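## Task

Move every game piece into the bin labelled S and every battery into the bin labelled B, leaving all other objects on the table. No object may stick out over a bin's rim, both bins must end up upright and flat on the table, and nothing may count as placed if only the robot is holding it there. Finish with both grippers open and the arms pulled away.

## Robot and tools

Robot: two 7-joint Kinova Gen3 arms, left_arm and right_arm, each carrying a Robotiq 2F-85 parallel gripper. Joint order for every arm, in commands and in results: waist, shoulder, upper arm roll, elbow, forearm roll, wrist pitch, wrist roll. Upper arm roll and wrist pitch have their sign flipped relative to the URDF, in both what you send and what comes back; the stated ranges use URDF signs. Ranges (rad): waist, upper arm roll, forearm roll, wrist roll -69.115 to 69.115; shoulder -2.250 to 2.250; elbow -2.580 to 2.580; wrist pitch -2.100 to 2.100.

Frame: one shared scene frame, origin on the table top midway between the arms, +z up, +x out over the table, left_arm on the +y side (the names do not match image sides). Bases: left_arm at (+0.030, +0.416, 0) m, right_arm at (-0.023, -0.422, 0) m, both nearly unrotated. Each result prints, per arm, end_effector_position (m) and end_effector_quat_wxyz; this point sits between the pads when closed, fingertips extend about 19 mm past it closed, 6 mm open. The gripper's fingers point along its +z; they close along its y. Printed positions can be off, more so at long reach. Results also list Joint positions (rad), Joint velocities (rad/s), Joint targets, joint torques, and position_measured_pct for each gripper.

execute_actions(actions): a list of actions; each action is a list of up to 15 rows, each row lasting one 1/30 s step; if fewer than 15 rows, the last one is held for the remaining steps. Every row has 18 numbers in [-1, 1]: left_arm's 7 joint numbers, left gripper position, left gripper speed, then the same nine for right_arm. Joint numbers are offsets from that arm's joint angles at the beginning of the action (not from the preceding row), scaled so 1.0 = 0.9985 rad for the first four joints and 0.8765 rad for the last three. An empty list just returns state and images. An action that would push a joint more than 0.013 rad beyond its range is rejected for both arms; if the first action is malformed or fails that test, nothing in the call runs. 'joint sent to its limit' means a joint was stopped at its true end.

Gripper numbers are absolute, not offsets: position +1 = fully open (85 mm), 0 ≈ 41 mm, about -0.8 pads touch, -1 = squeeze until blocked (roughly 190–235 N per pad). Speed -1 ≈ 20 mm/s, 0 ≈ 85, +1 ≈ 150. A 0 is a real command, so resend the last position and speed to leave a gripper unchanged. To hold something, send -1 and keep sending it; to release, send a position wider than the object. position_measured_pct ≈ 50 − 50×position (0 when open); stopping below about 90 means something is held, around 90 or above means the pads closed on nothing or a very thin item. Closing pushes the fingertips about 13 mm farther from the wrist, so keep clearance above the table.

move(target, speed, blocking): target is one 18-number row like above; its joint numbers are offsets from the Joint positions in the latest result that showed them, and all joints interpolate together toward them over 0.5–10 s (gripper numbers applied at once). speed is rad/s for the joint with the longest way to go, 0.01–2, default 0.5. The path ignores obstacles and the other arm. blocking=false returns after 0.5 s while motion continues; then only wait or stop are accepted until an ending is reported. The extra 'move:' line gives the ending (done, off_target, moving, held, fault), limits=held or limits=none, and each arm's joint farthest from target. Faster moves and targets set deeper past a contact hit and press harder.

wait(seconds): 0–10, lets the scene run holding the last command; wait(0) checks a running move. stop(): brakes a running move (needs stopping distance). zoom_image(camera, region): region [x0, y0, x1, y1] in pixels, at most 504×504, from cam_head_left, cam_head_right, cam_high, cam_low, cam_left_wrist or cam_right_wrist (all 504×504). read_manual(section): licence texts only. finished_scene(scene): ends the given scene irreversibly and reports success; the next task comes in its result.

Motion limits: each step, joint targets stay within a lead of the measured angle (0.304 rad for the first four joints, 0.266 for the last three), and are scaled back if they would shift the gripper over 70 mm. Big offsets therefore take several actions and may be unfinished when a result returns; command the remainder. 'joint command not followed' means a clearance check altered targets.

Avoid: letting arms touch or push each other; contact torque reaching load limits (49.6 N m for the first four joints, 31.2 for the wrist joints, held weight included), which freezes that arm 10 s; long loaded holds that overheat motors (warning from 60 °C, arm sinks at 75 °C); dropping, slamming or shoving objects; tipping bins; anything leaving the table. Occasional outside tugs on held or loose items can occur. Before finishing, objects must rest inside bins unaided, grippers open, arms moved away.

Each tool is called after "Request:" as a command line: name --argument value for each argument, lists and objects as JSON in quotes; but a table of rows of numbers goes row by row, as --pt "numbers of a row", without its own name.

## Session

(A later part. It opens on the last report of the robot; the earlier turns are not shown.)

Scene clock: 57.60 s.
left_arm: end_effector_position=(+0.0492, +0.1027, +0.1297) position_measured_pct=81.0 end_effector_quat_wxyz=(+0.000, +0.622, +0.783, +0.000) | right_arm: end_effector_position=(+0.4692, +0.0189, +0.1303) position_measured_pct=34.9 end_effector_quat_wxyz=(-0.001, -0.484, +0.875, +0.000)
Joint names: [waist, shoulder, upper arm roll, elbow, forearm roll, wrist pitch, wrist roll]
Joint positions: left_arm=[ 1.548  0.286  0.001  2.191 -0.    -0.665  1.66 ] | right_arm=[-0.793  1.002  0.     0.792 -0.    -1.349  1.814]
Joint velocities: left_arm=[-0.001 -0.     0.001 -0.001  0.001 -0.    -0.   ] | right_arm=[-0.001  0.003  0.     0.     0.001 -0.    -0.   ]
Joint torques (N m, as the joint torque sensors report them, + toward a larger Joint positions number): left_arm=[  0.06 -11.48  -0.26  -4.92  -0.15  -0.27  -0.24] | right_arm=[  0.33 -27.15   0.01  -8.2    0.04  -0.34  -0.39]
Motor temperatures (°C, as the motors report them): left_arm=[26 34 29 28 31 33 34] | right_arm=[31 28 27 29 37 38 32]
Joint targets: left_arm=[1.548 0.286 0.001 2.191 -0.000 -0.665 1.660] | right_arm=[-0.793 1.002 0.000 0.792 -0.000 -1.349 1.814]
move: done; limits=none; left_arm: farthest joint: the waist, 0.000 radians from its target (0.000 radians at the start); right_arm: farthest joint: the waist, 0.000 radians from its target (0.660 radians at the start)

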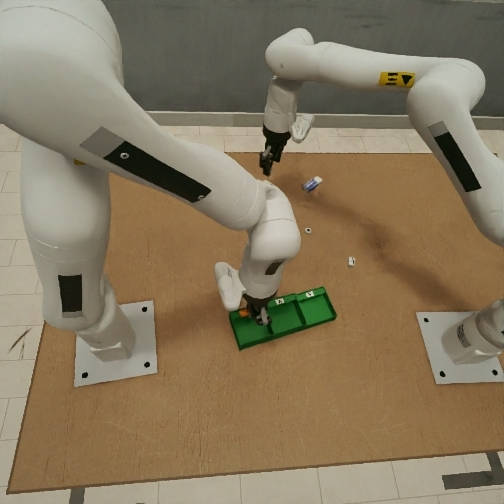

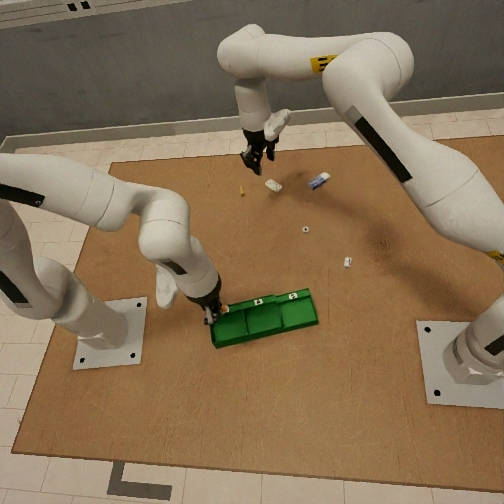

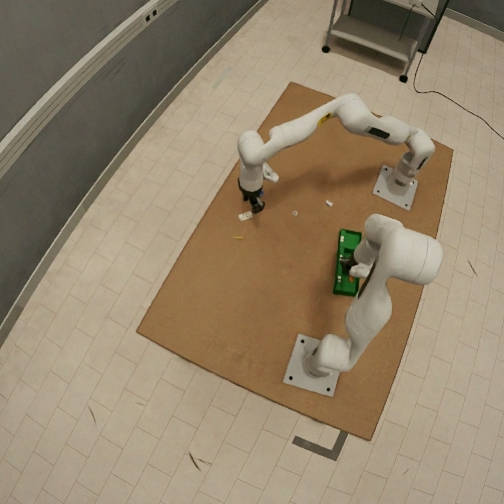

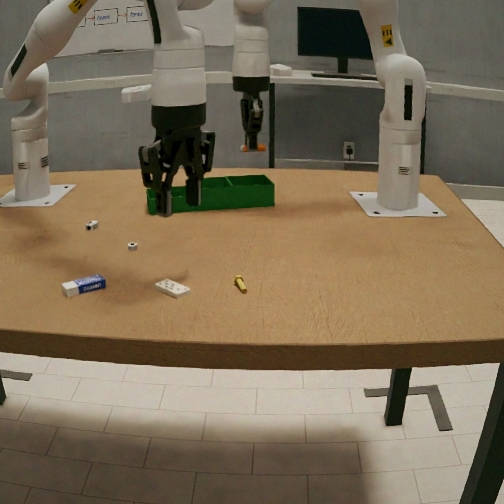

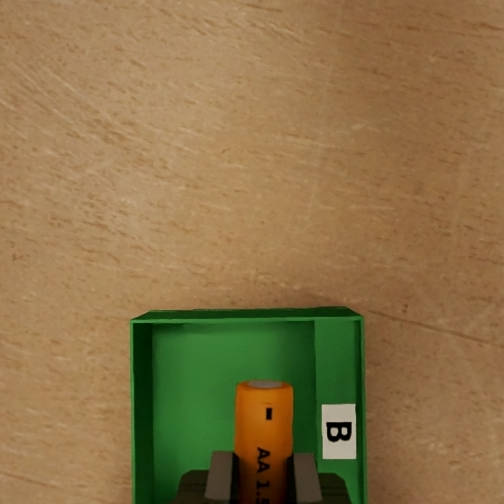

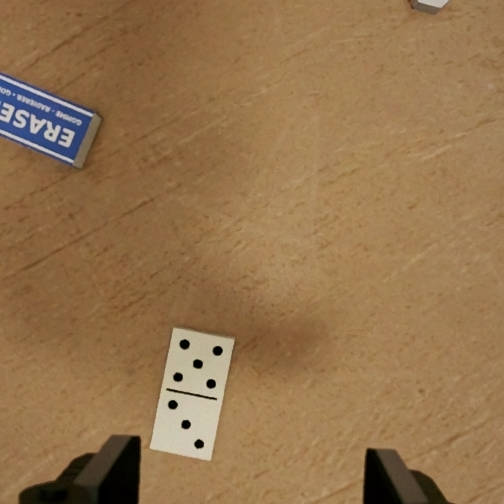

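Request:
execute_actions --actions '[]'

Scene clock: 72.80 s.
left_arm: end_effector_position=(+0.0492, +0.1027, +0.1297) position_measured_pct=81.0 end_effector_quat_wxyz=(+0.000, +0.622, +0.783, +0.000) | right_arm: end_effector_position=(+0.4692, +0.0190, +0.1302) position_measured_pct=34.9 end_effector_quat_wxyz=(-0.001, -0.484, +0.875, +0.000)
Joint names: [waist, shoulder, upper arm roll, elbow, forearm roll, wrist pitch, wrist roll]
Joint positions: left_arm=[ 1.548  0.286  0.001  2.191 -0.    -0.665  1.66 ] | right_arm=[-0.793  1.002  0.     0.792 -0.    -1.349  1.814]
Joint velocities: left_arm=[-0.001  0.    -0.001  0.     0.    -0.    -0.   ] | right_arm=[-0.     0.001  0.    -0.001 -0.001  0.001  0.   ]
Joint torques (N m, as the joint torque sensors report them, + toward a larger Joint positions number): left_arm=[  0.16 -11.47  -0.09  -4.99  -0.18  -0.24  -0.28] | right_arm=[  0.1  -27.09  -0.12  -7.99   0.05  -0.33  -0.29]
Motor temperatures (°C, as the motors report them): left_arm=[26 34 29 28 31 33 34] | right_arm=[31 28 27 29 37 38 32]
Joint targets: left_arm=[1.548 0.286 0.001 2.191 -0.000 -0.665 1.660] | right_arm=[-0.793 1.002 0.000 0.792 -0.000 -1.349 1.814]

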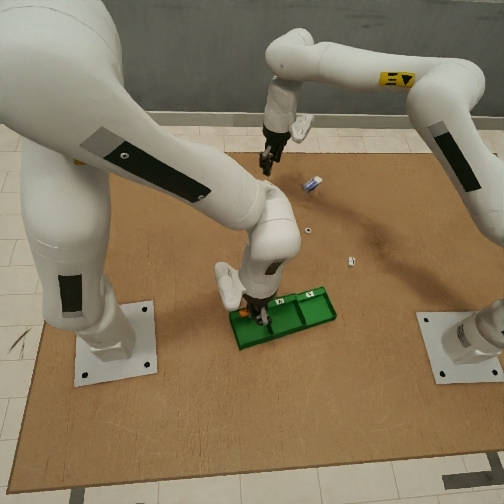

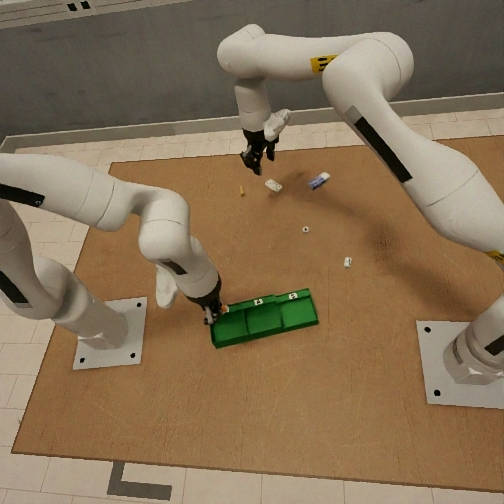

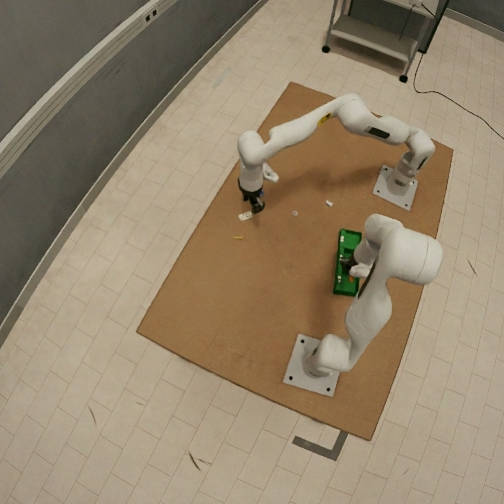

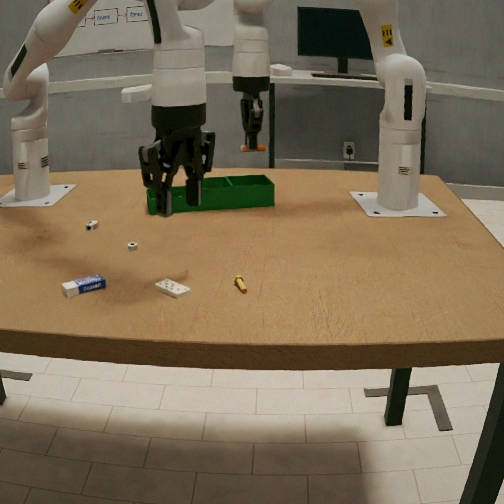

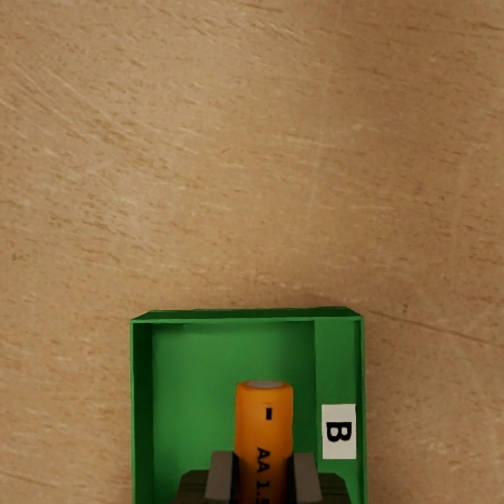

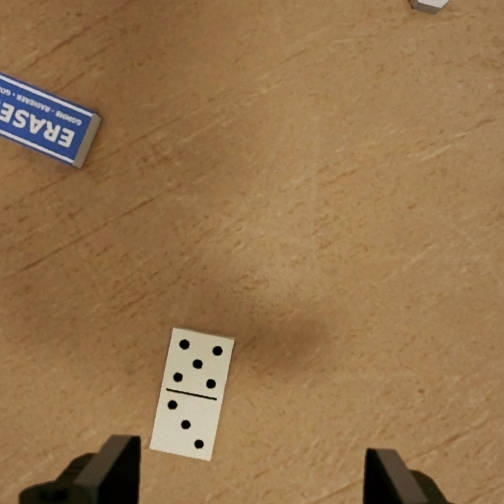

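Request:
move --target '[0.036,0.133,0,0.045,0,0.2037,0.041,-1,0,0.034,0.0686,0,0.049,0,0.134,-0.159,0.3,0]' --speed 0.4

Scene clock: 90.53 s.
left_arm: end_effector_position=(+0.0386, +0.0964, +0.0801) position_measured_pct=81.0 end_effector_quat_wxyz=(+0.001, +0.622, +0.783, -0.000) | right_arm: end_effector_position=(+0.4871, +0.0049, +0.0700) position_measured_pct=34.9 end_effector_quat_wxyz=(-0.001, -0.406, +0.914, +0.000)
Joint names: [waist, shoulder, upper arm roll, elbow, forearm roll, wrist pitch, wrist roll]
Joint positions: left_arm=[ 1.584  0.419  0.001  2.236 -0.    -0.486  1.696] | right_arm=[-0.759  1.071  0.     0.841 -0.    -1.231  1.674]
Joint velocities: left_arm=[ 0.001  0.001 -0.001  0.001  0.001 -0.    -0.001] | right_arm=[ 0.    -0.     0.     0.    -0.     0.001 -0.   ]
Joint torques (N m, as the joint torque sensors report them, + toward a larger Joint positions number): left_arm=[  0.14 -12.51  -0.14  -3.7   -0.22  -0.22  -0.23] | right_arm=[  0.07 -27.56  -0.14  -7.9   -0.04  -0.27  -0.37]
Motor temperatures (°C, as the motors report them): left_arm=[26 33 29 28 31 33 34] | right_arm=[31 29 27 29 37 38 32]
Joint targets: left_arm=[1.584 0.419 0.001 2.236 -0.000 -0.486 1.696] | right_arm=[-0.759 1.071 0.000 0.841 -0.000 -1.231 1.674]
move: done; limits=none; left_arm: farthest joint: the waist, 0.000 radians from its target (0.036 radians at the start); right_arm: farthest joint: the waist, 0.000 radians from its target (0.034 radians at the start)

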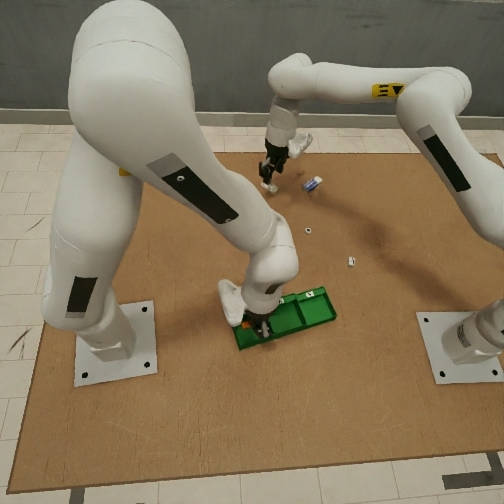

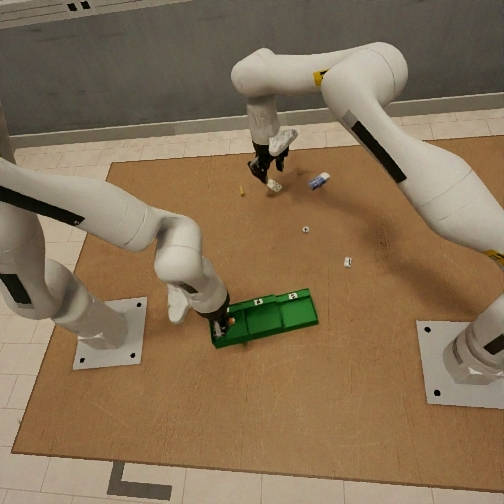

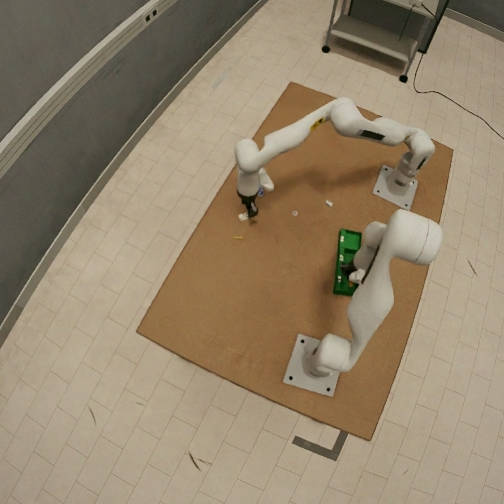

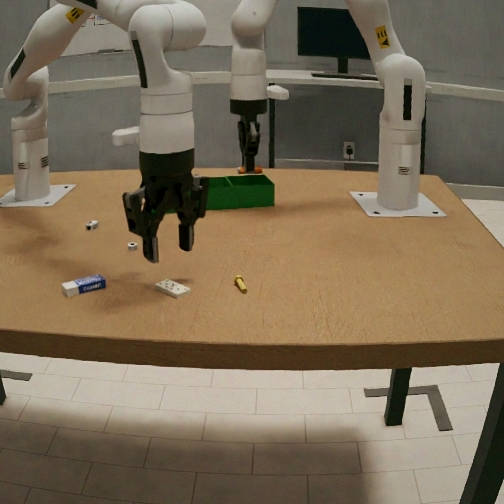

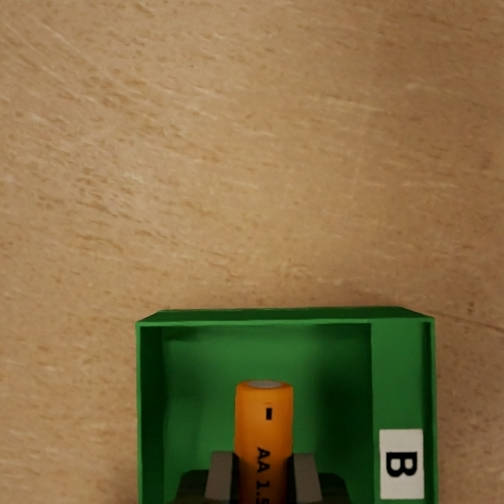

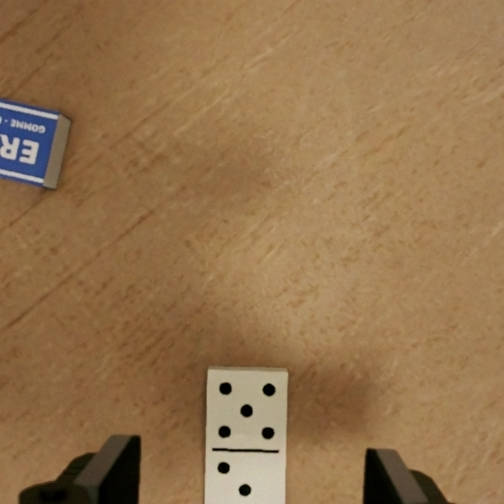

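Request:
move --target '[0,0.127,0,0.037,0,0.1865,0,-1,0,0,0.057,0,0.0345,0,0.1045,0,0.3,0]' --speed 0.25

Request:
execute_actions --actions '[[[0,0,0,0,0,0,0,-0.3,-0.5,0,0,0,0,0,0,0,-1,0]],[[0,0,0,0,0,0,0,-0.3,-0.5,0,0,0,0,0,0,0,-1,0]]]'

Scene clock: 97.10 s.
left_arm: end_effector_position=(+0.0386, +0.0964, +0.0352) position_measured_pct=81.0 end_effector_quat_wxyz=(+0.001, +0.622, +0.783, -0.000) | right_arm: end_effector_position=(+0.4872, +0.0050, +0.0221) position_measured_pct=34.9 end_effector_quat_wxyz=(-0.001, -0.406, +0.914, +0.000)
Joint names: [waist, shoulder, upper arm roll, elbow, forearm roll, wrist pitch, wrist roll]
Joint positions: left_arm=[ 1.584  0.545  0.001  2.272 -0.    -0.323  1.696] | right_arm=[-0.759  1.128  0.     0.876 -0.    -1.14   1.674]
Joint velocities: left_arm=[ 0.     0.003 -0.001  0.     0.     0.001 -0.   ] | right_arm=[-0.     0.002  0.    -0.001 -0.002 -0.     0.   ]
Joint torques (N m, as the joint torque sensors report them, + toward a larger Joint positions number): left_arm=[  0.02 -13.59  -0.33  -2.41  -0.15  -0.19  -0.16] | right_arm=[  0.1  -27.82  -0.09  -7.43  -0.01  -0.23  -0.35]
Motor temperatures (°C, as the motors report them): left_arm=[26 33 29 28 31 33 34] | right_arm=[31 29 27 29 37 38 32]
Joint targets: left_arm=[1.584 0.546 0.001 2.272 -0.000 -0.323 1.696] | right_arm=[-0.759 1.128 0.000 0.876 -0.000 -1.140 1.674]
move: done; limits=none; left_arm: farthest joint: the shoulder, 0.001 radians from its target (0.127 radians at the start); right_arm: farthest joint: the waist, 0.000 radians from its target (0.000 radians at the start)

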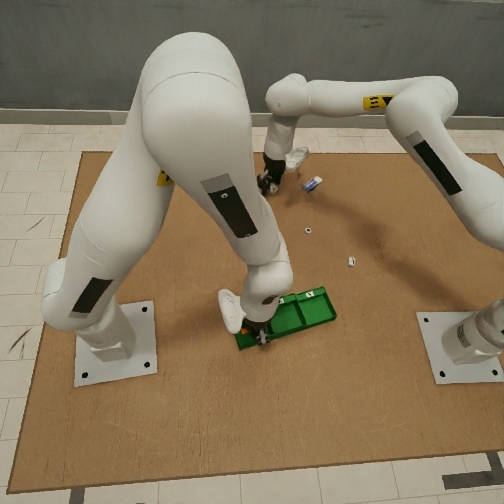

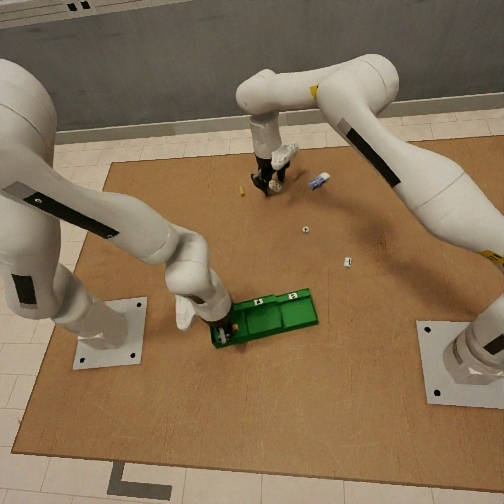

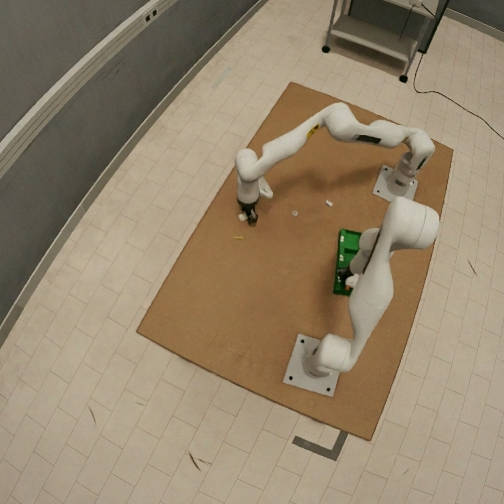

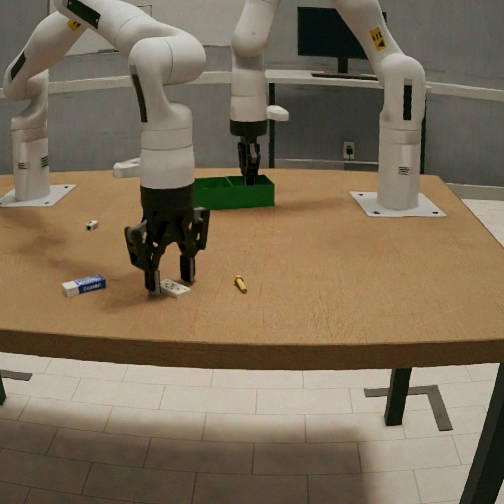

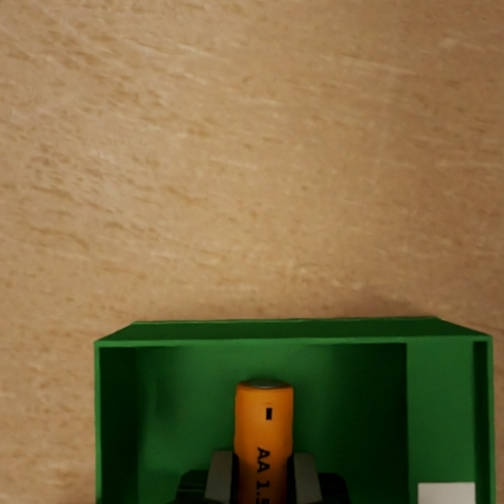

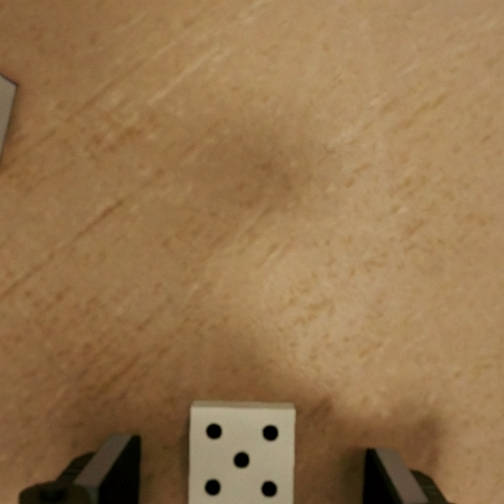

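Scene clock: 98.10 s.
left_arm: end_effector_position=(+0.0386, +0.0964, +0.0352) position_measured_pct=65.1 end_effector_quat_wxyz=(+0.001, +0.622, +0.783, -0.000) | right_arm: end_effector_position=(+0.4877, +0.0051, +0.0231) position_measured_pct=71.8 end_effector_quat_wxyz=(-0.000, -0.406, +0.914, +0.000)
Joint names: [waist, shoulder, upper arm roll, elbow, forearm roll, wrist pitch, wrist roll]
Joint positions: left_arm=[ 1.584  0.545  0.001  2.272 -0.    -0.323  1.696] | right_arm=[-0.759  1.126  0.     0.875 -0.    -1.14   1.674]
Joint velocities: left_arm=[-0.001 -0.     0.001 -0.001 -0.    -0.    -0.002] | right_arm=[-0.001 -0.001 -0.    -0.    -0.    -0.002 -0.   ]
Joint torques (N m, as the joint torque sensors report them, + toward a larger Joint positions number): left_arm=[  0.12 -13.5   -0.31  -2.32  -0.15  -0.24  -0.22] | right_arm=[  0.08 -27.46  -0.07  -7.33   0.07  -0.19  -0.45]
Motor temperatures (°C, as the motors report them): left_arm=[26 33 29 28 31 33 34] | right_arm=[31 29 27 29 37 38 32]
Joint targets: left_arm=[1.584 0.545 0.001 2.272 -0.000 -0.323 1.696] | right_arm=[-0.759 1.127 0.000 0.875 -0.000 -1.140 1.674]

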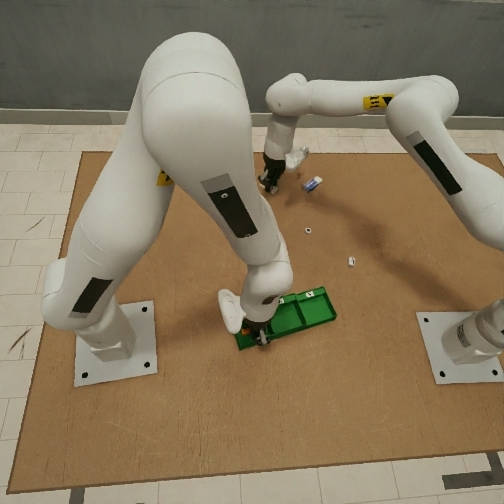

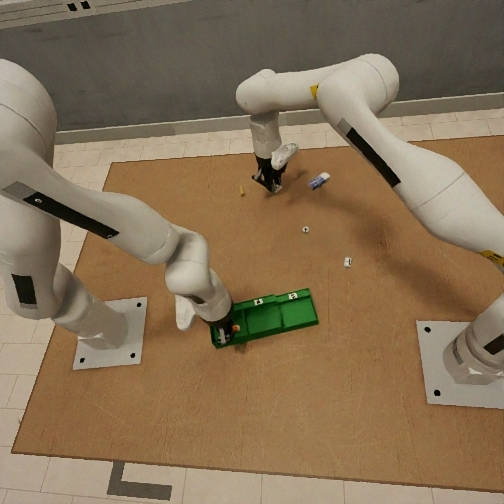

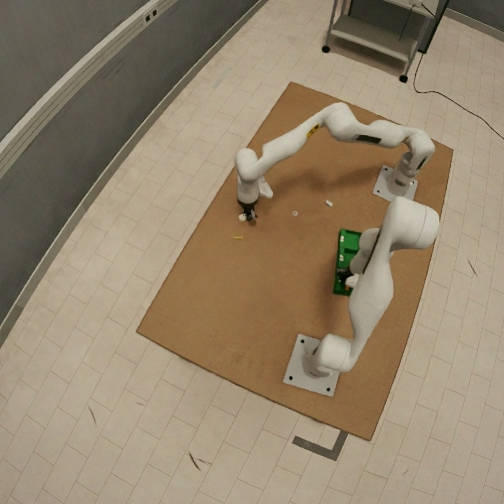

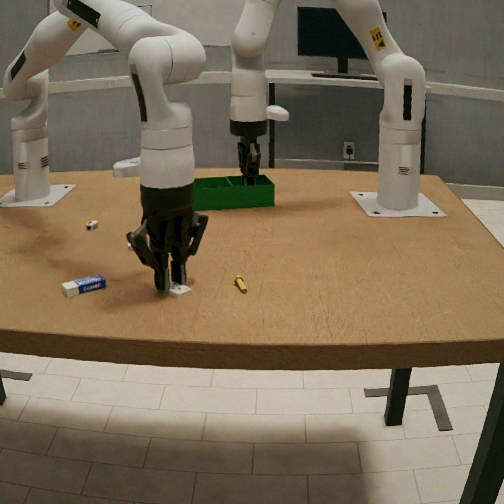

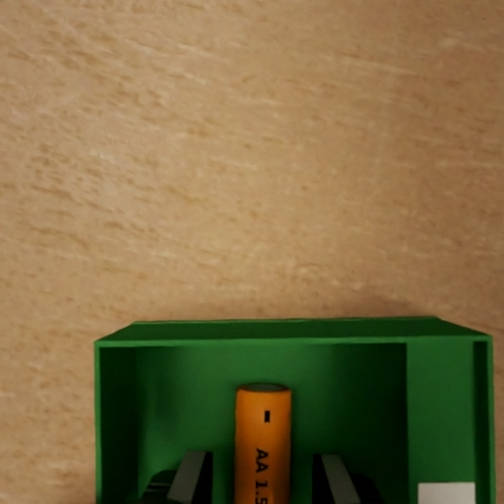

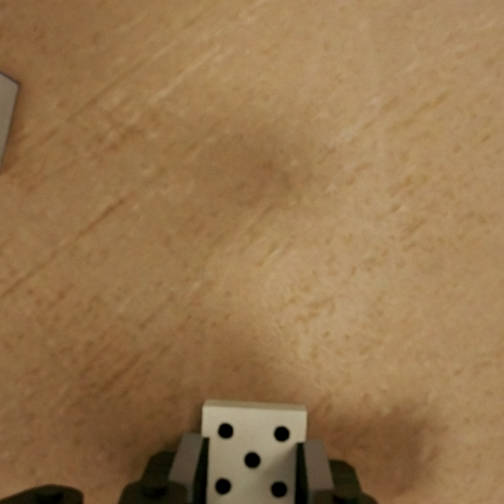

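Request:
move --target '[0,-0.26,0,-0.082,0,-0.39,0,-0.3,0,0,-0.111,0,-0.114,0,-0.257,0,-1,0]' --speed 0.4

Scene clock: 104.83 s.
left_arm: end_effector_position=(+0.0380, +0.1022, +0.1298) position_measured_pct=65.1 end_effector_quat_wxyz=(+0.000, +0.622, +0.783, -0.000) | right_arm: end_effector_position=(+0.4873, +0.0049, +0.1309) position_measured_pct=71.8 end_effector_quat_wxyz=(-0.001, -0.406, +0.914, +0.000)
Joint names: [waist, shoulder, upper arm roll, elbow, forearm roll, wrist pitch, wrist roll]
Joint positions: left_arm=[ 1.584  0.286  0.001  2.191 -0.    -0.665  1.696] | right_arm=[-0.759  1.016  0.     0.761 -0.    -1.365  1.674]
Joint velocities: left_arm=[-0.    -0.003  0.    -0.    -0.    -0.     0.001] | right_arm=[-0.     0.     0.    -0.001  0.    -0.001 -0.   ]
Joint torques (N m, as the joint torque sensors report them, + toward a larger Joint positions number): left_arm=[  0.07 -10.94  -0.16  -5.01  -0.12  -0.2   -0.26] | right_arm=[  0.16 -27.23  -0.04  -8.21  -0.1   -0.35  -0.46]
Motor temperatures (°C, as the motors report them): left_arm=[26 33 29 28 31 33 34] | right_arm=[31 29 27 29 37 38 32]
Joint targets: left_arm=[1.584 0.286 0.001 2.191 -0.000 -0.665 1.696] | right_arm=[-0.759 1.016 0.000 0.761 -0.000 -1.365 1.674]
move: done; limits=none; left_arm: farthest joint: the shoulder, 0.001 radians from its target (0.260 radians at the start); right_arm: farthest joint: the waist, 0.000 radians from its target (0.000 radians at the start)

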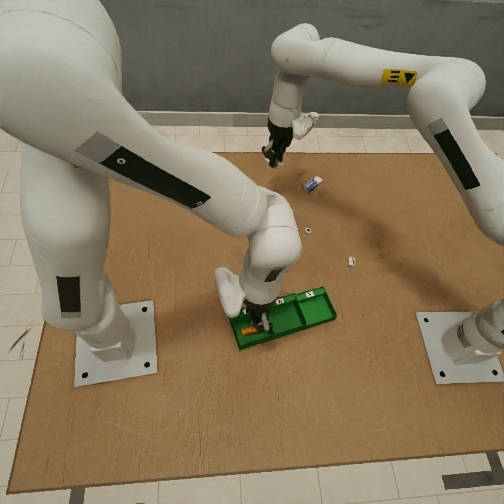

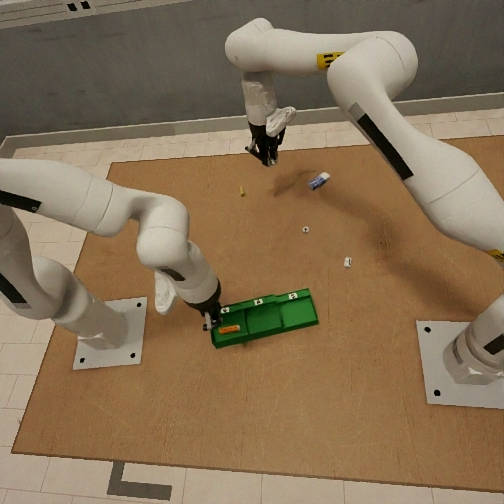

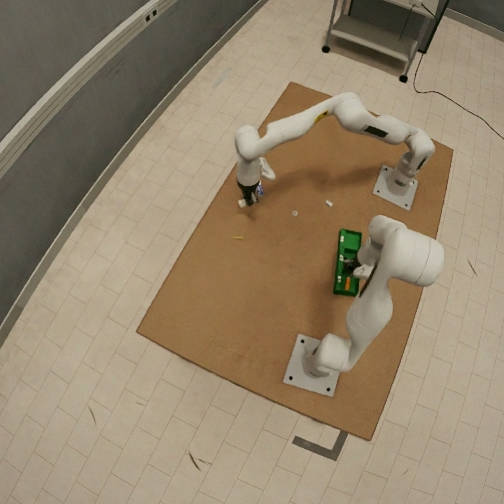

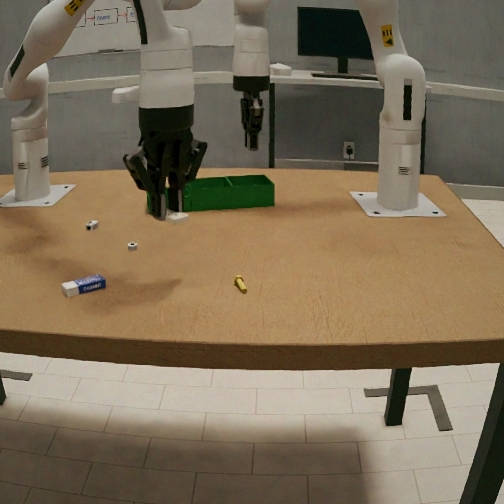

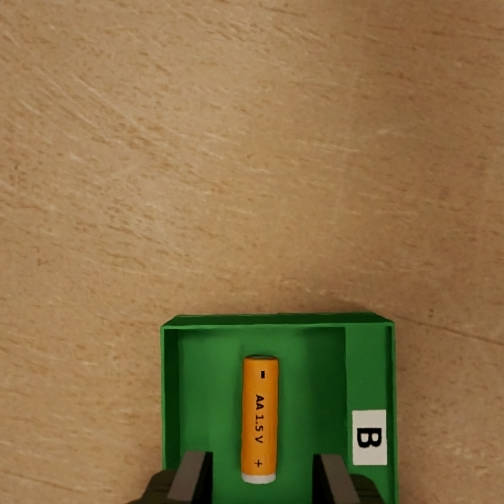

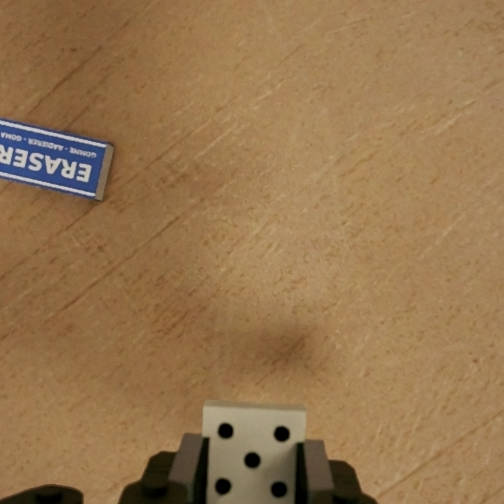

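Request:
zoom_image --camera "cam_head_right" --region '[200,270,340,360]'

Request:
move --target '[-1,-0.15,0,0,0,-0.17,0,-0.3,0,0,0,0,0,0,0,0,-1,0]' --speed 0.8

Region (200, 270, 340, 360) of cam_head_right's 504x504 image, scaled by 3.600, with more detail than that image has; it fills the top 324 rows of this view, and the rest is white.

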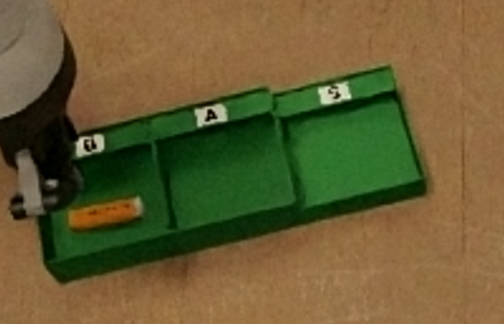

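Scene clock: 113.20 s.
left_arm: end_effector_position=(+0.2744, +0.2644, +0.1747) position_measured_pct=65.1 end_effector_quat_wxyz=(+0.001, +0.171, +0.985, -0.000) | right_arm: end_effector_position=(+0.4873, +0.0049, +0.1309) position_measured_pct=71.8 end_effector_quat_wxyz=(-0.001, -0.406, +0.914, +0.000)
Joint names: [waist, shoulder, upper arm roll, elbow, forearm roll, wrist pitch, wrist roll]
Joint positions: left_arm=[ 0.586  0.136  0.001  2.191 -0.    -0.814  1.696] | right_arm=[-0.759  1.016  0.     0.761 -0.    -1.365  1.674]
Joint velocities: left_arm=[-0.003  0.    -0.     0.    -0.001  0.     0.001] | right_arm=[ 0.     0.001 -0.    -0.001  0.001  0.001 -0.   ]
Joint torques (N m, as the joint torque sensors report them, + toward a larger Joint positions number): left_arm=[ 0.44 -9.31 -0.06 -5.9  -0.19 -0.25 -0.18] | right_arm=[  0.18 -27.34   0.12  -8.15  -0.08  -0.25  -0.34]
Motor temperatures (°C, as the motors report them): left_arm=[26 33 29 28 31 33 34] | right_arm=[31 29 27 29 37 38 32]
Joint targets: left_arm=[0.586 0.136 0.001 2.191 -0.000 -0.814 1.696] | right_arm=[-0.759 1.016 0.000 0.761 -0.000 -1.365 1.674]
move: done; limits=none; left_arm: farthest joint: the waist, 0.000 radians from its target (0.999 radians at the start); right_arm: farthest joint: the waist, 0.000 radians from its target (0.000 radians at the start)

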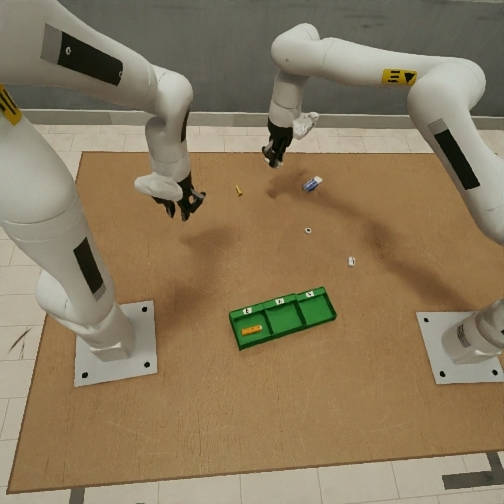

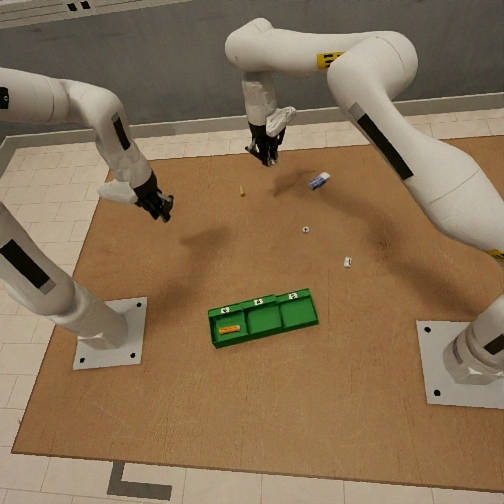

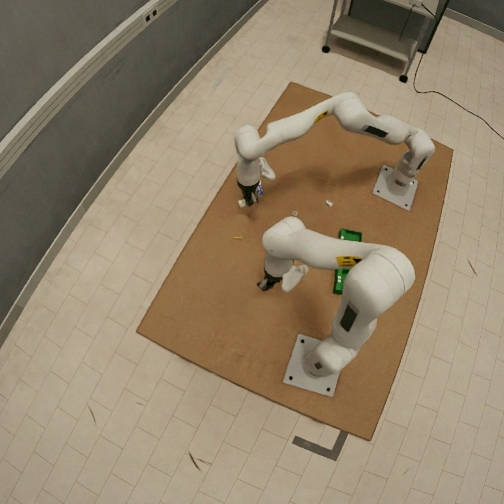

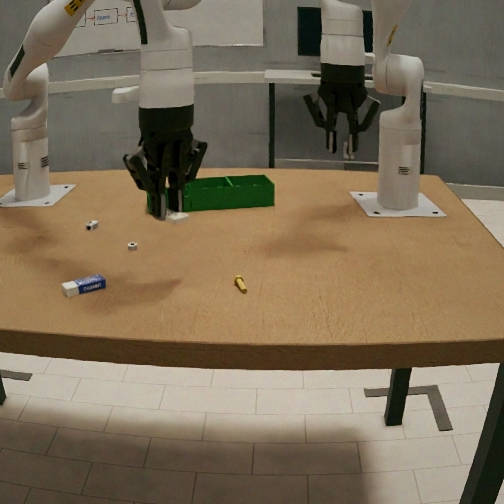

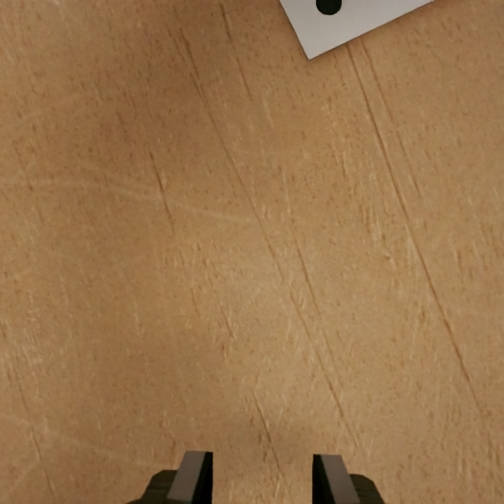

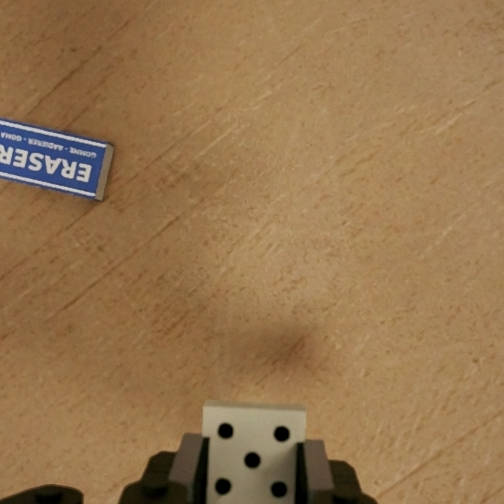

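Request:
move --target '[0,0,0,0,0,0,0,-0.3,0,-0.3085,-0.332,0,0.6355,0,0.347,0.195,-1,0]' --speed 0.8

Request:
move --target '[0,0,0,0,0,0,0,-0.3,0,-0.3085,-0.332,0,0.6355,0,0.347,0.195,-1,0]' --speed 0.8

Scene clock: 125.17 s.
left_arm: end_effector_position=(+0.2744, +0.2644, +0.1747) position_measured_pct=65.1 end_effector_quat_wxyz=(+0.001, +0.171, +0.985, -0.000) | right_arm: end_effector_position=(+0.2711, +0.0321, +0.1462) position_measured_pct=71.8 end_effector_quat_wxyz=(-0.000, -0.611, +0.791, +0.000)
Joint names: [waist, shoulder, upper arm roll, elbow, forearm roll, wrist pitch, wrist roll]
Joint positions: left_arm=[ 0.586  0.136  0.001  2.191 -0.    -0.814  1.696] | right_arm=[-1.067  0.684  0.     1.396 -0.    -1.061  1.845]
Joint velocities: left_arm=[ 0.    -0.002  0.     0.     0.001 -0.    -0.001] | right_arm=[ 0.001 -0.003 -0.     0.    -0.     0.001  0.   ]
Joint torques (N m, as the joint torque sensors report them, + toward a larger Joint positions number): left_arm=[ 0.18 -9.44 -0.06 -5.75 -0.23 -0.25 -0.27] | right_arm=[ -0.17 -21.44   0.17  -7.31   0.04  -0.24  -0.37]
Motor temperatures (°C, as the motors report them): left_arm=[26 33 29 28 31 33 34] | right_arm=[31 29 27 29 37 38 32]
Joint targets: left_arm=[0.586 0.136 0.001 2.191 -0.000 -0.814 1.696] | right_arm=[-1.067 0.684 0.000 1.396 -0.000 -1.061 1.845]
move: done; limits=none; left_arm: farthest joint: the waist, 0.000 radians from its target (0.000 radians at the start); right_arm: farthest joint: the waist, 0.000 radians from its target (0.308 radians at the start)

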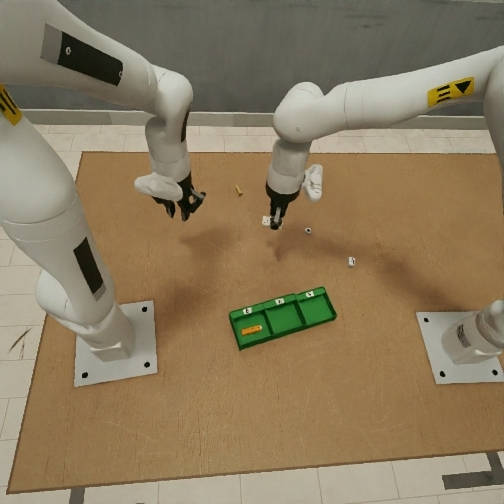

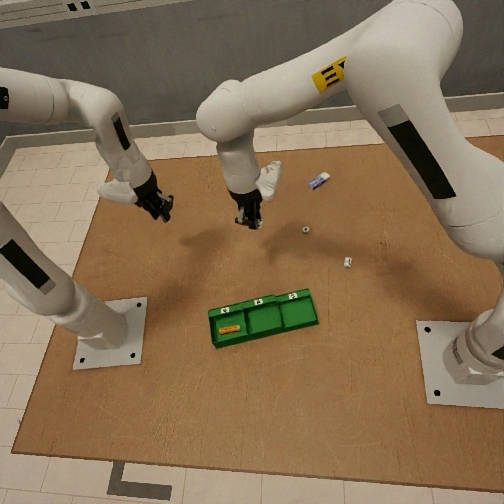

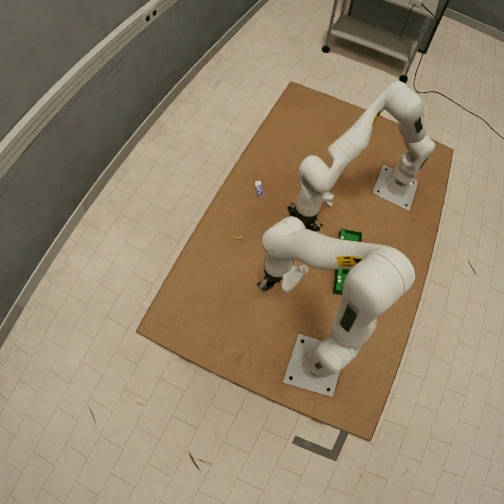

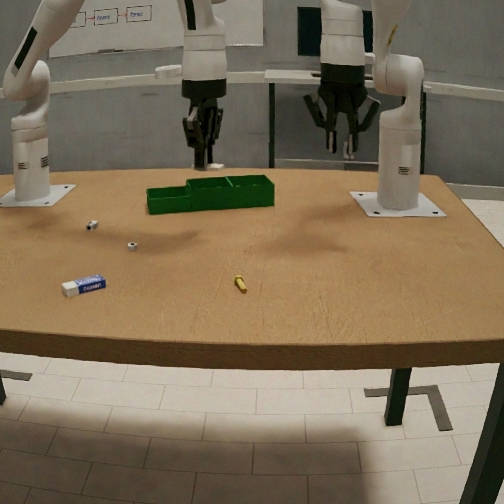

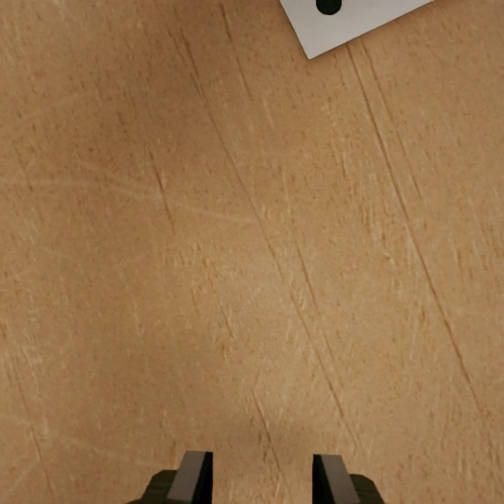

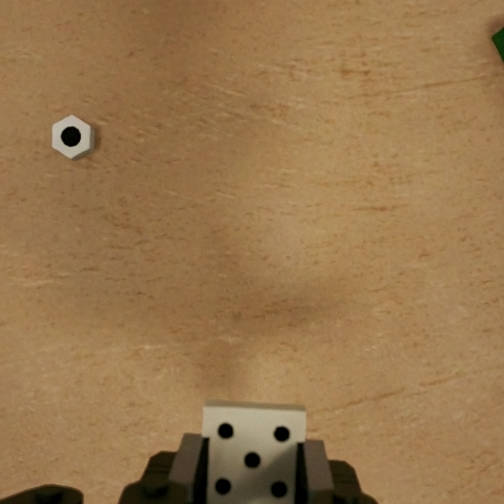

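Scene clock: 126.63 s.
left_arm: end_effector_position=(+0.2744, +0.2644, +0.1747) position_measured_pct=65.1 end_effector_quat_wxyz=(+0.001, +0.171, +0.985, -0.000) | right_arm: end_effector_position=(+0.0804, -0.0742, +0.1400) position_measured_pct=71.8 end_effector_quat_wxyz=(-0.000, +0.781, -0.624, -0.000)
Joint names: [waist, shoulder, upper arm roll, elbow, forearm roll, wrist pitch, wrist roll]
Joint positions: left_arm=[ 0.586  0.136  0.001  2.191 -0.    -0.814  1.696] | right_arm=[-1.375  0.353  0.     2.031 -0.    -0.757  2.016]
Joint velocities: left_arm=[-0.    -0.001 -0.    -0.001 -0.    -0.    -0.001] | right_arm=[-0.001 -0.003 -0.    -0.    -0.    -0.    -0.   ]
Joint torques (N m, as the joint torque sensors report them, + toward a larger Joint positions number): left_arm=[ 0.15 -9.47 -0.06 -5.94 -0.19 -0.19 -0.23] | right_arm=[  0.2  -14.2    0.21  -5.6    0.    -0.24  -0.35]
Motor temperatures (°C, as the motors report them): left_arm=[26 33 29 28 31 33 34] | right_arm=[31 29 27 29 37 38 32]
Joint targets: left_arm=[0.586 0.136 0.001 2.191 -0.000 -0.814 1.696] | right_arm=[-1.375 0.353 0.000 2.031 -0.000 -0.757 2.016]
move: done; limits=none; left_arm: farthest joint: the waist, 0.000 radians from its target (0.000 radians at the start); right_arm: farthest joint: the shoulder, 0.001 radians from its target (0.332 radians at the start)

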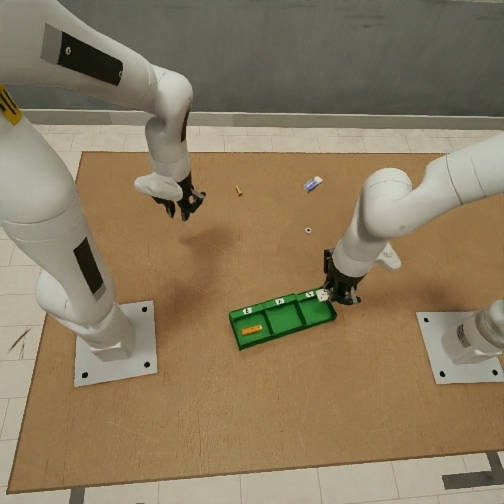

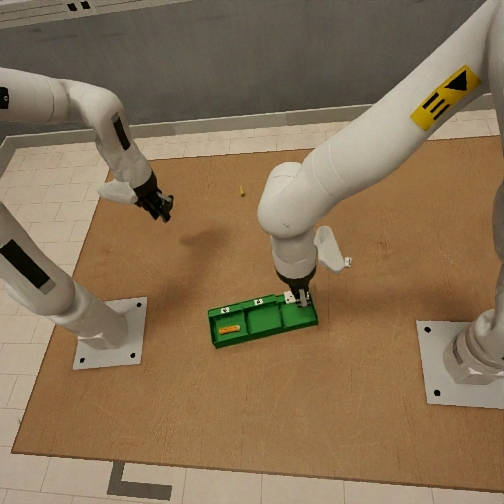

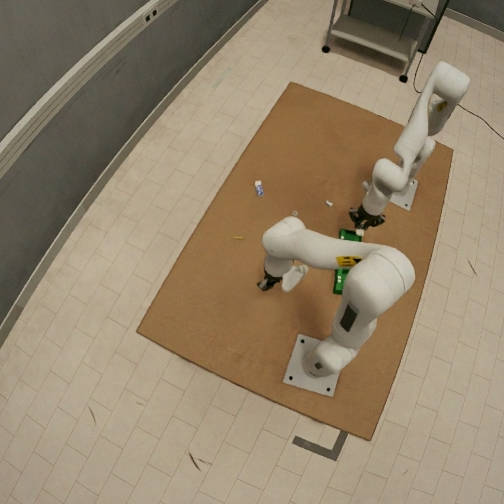

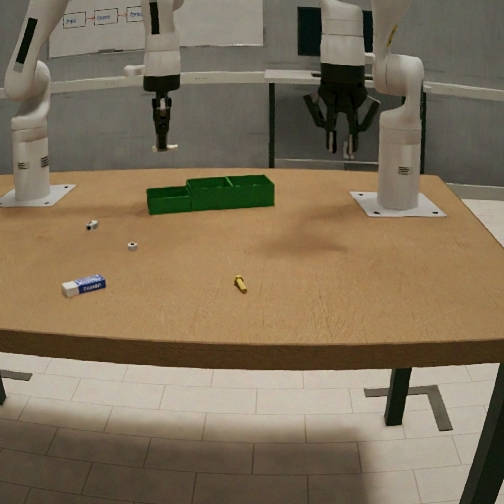

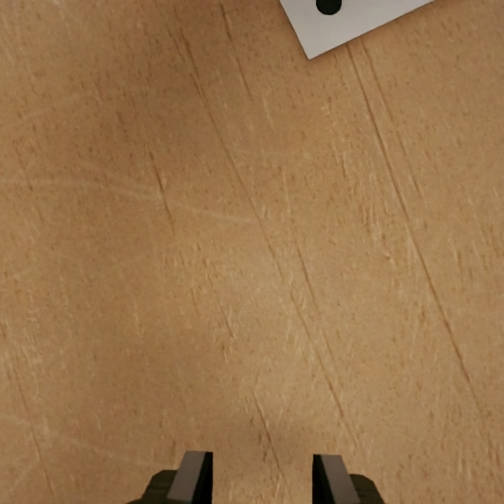

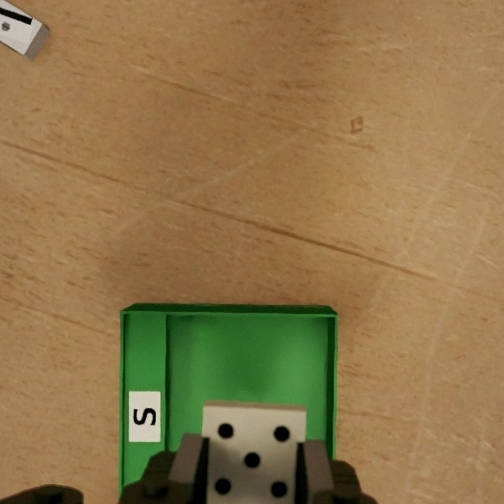

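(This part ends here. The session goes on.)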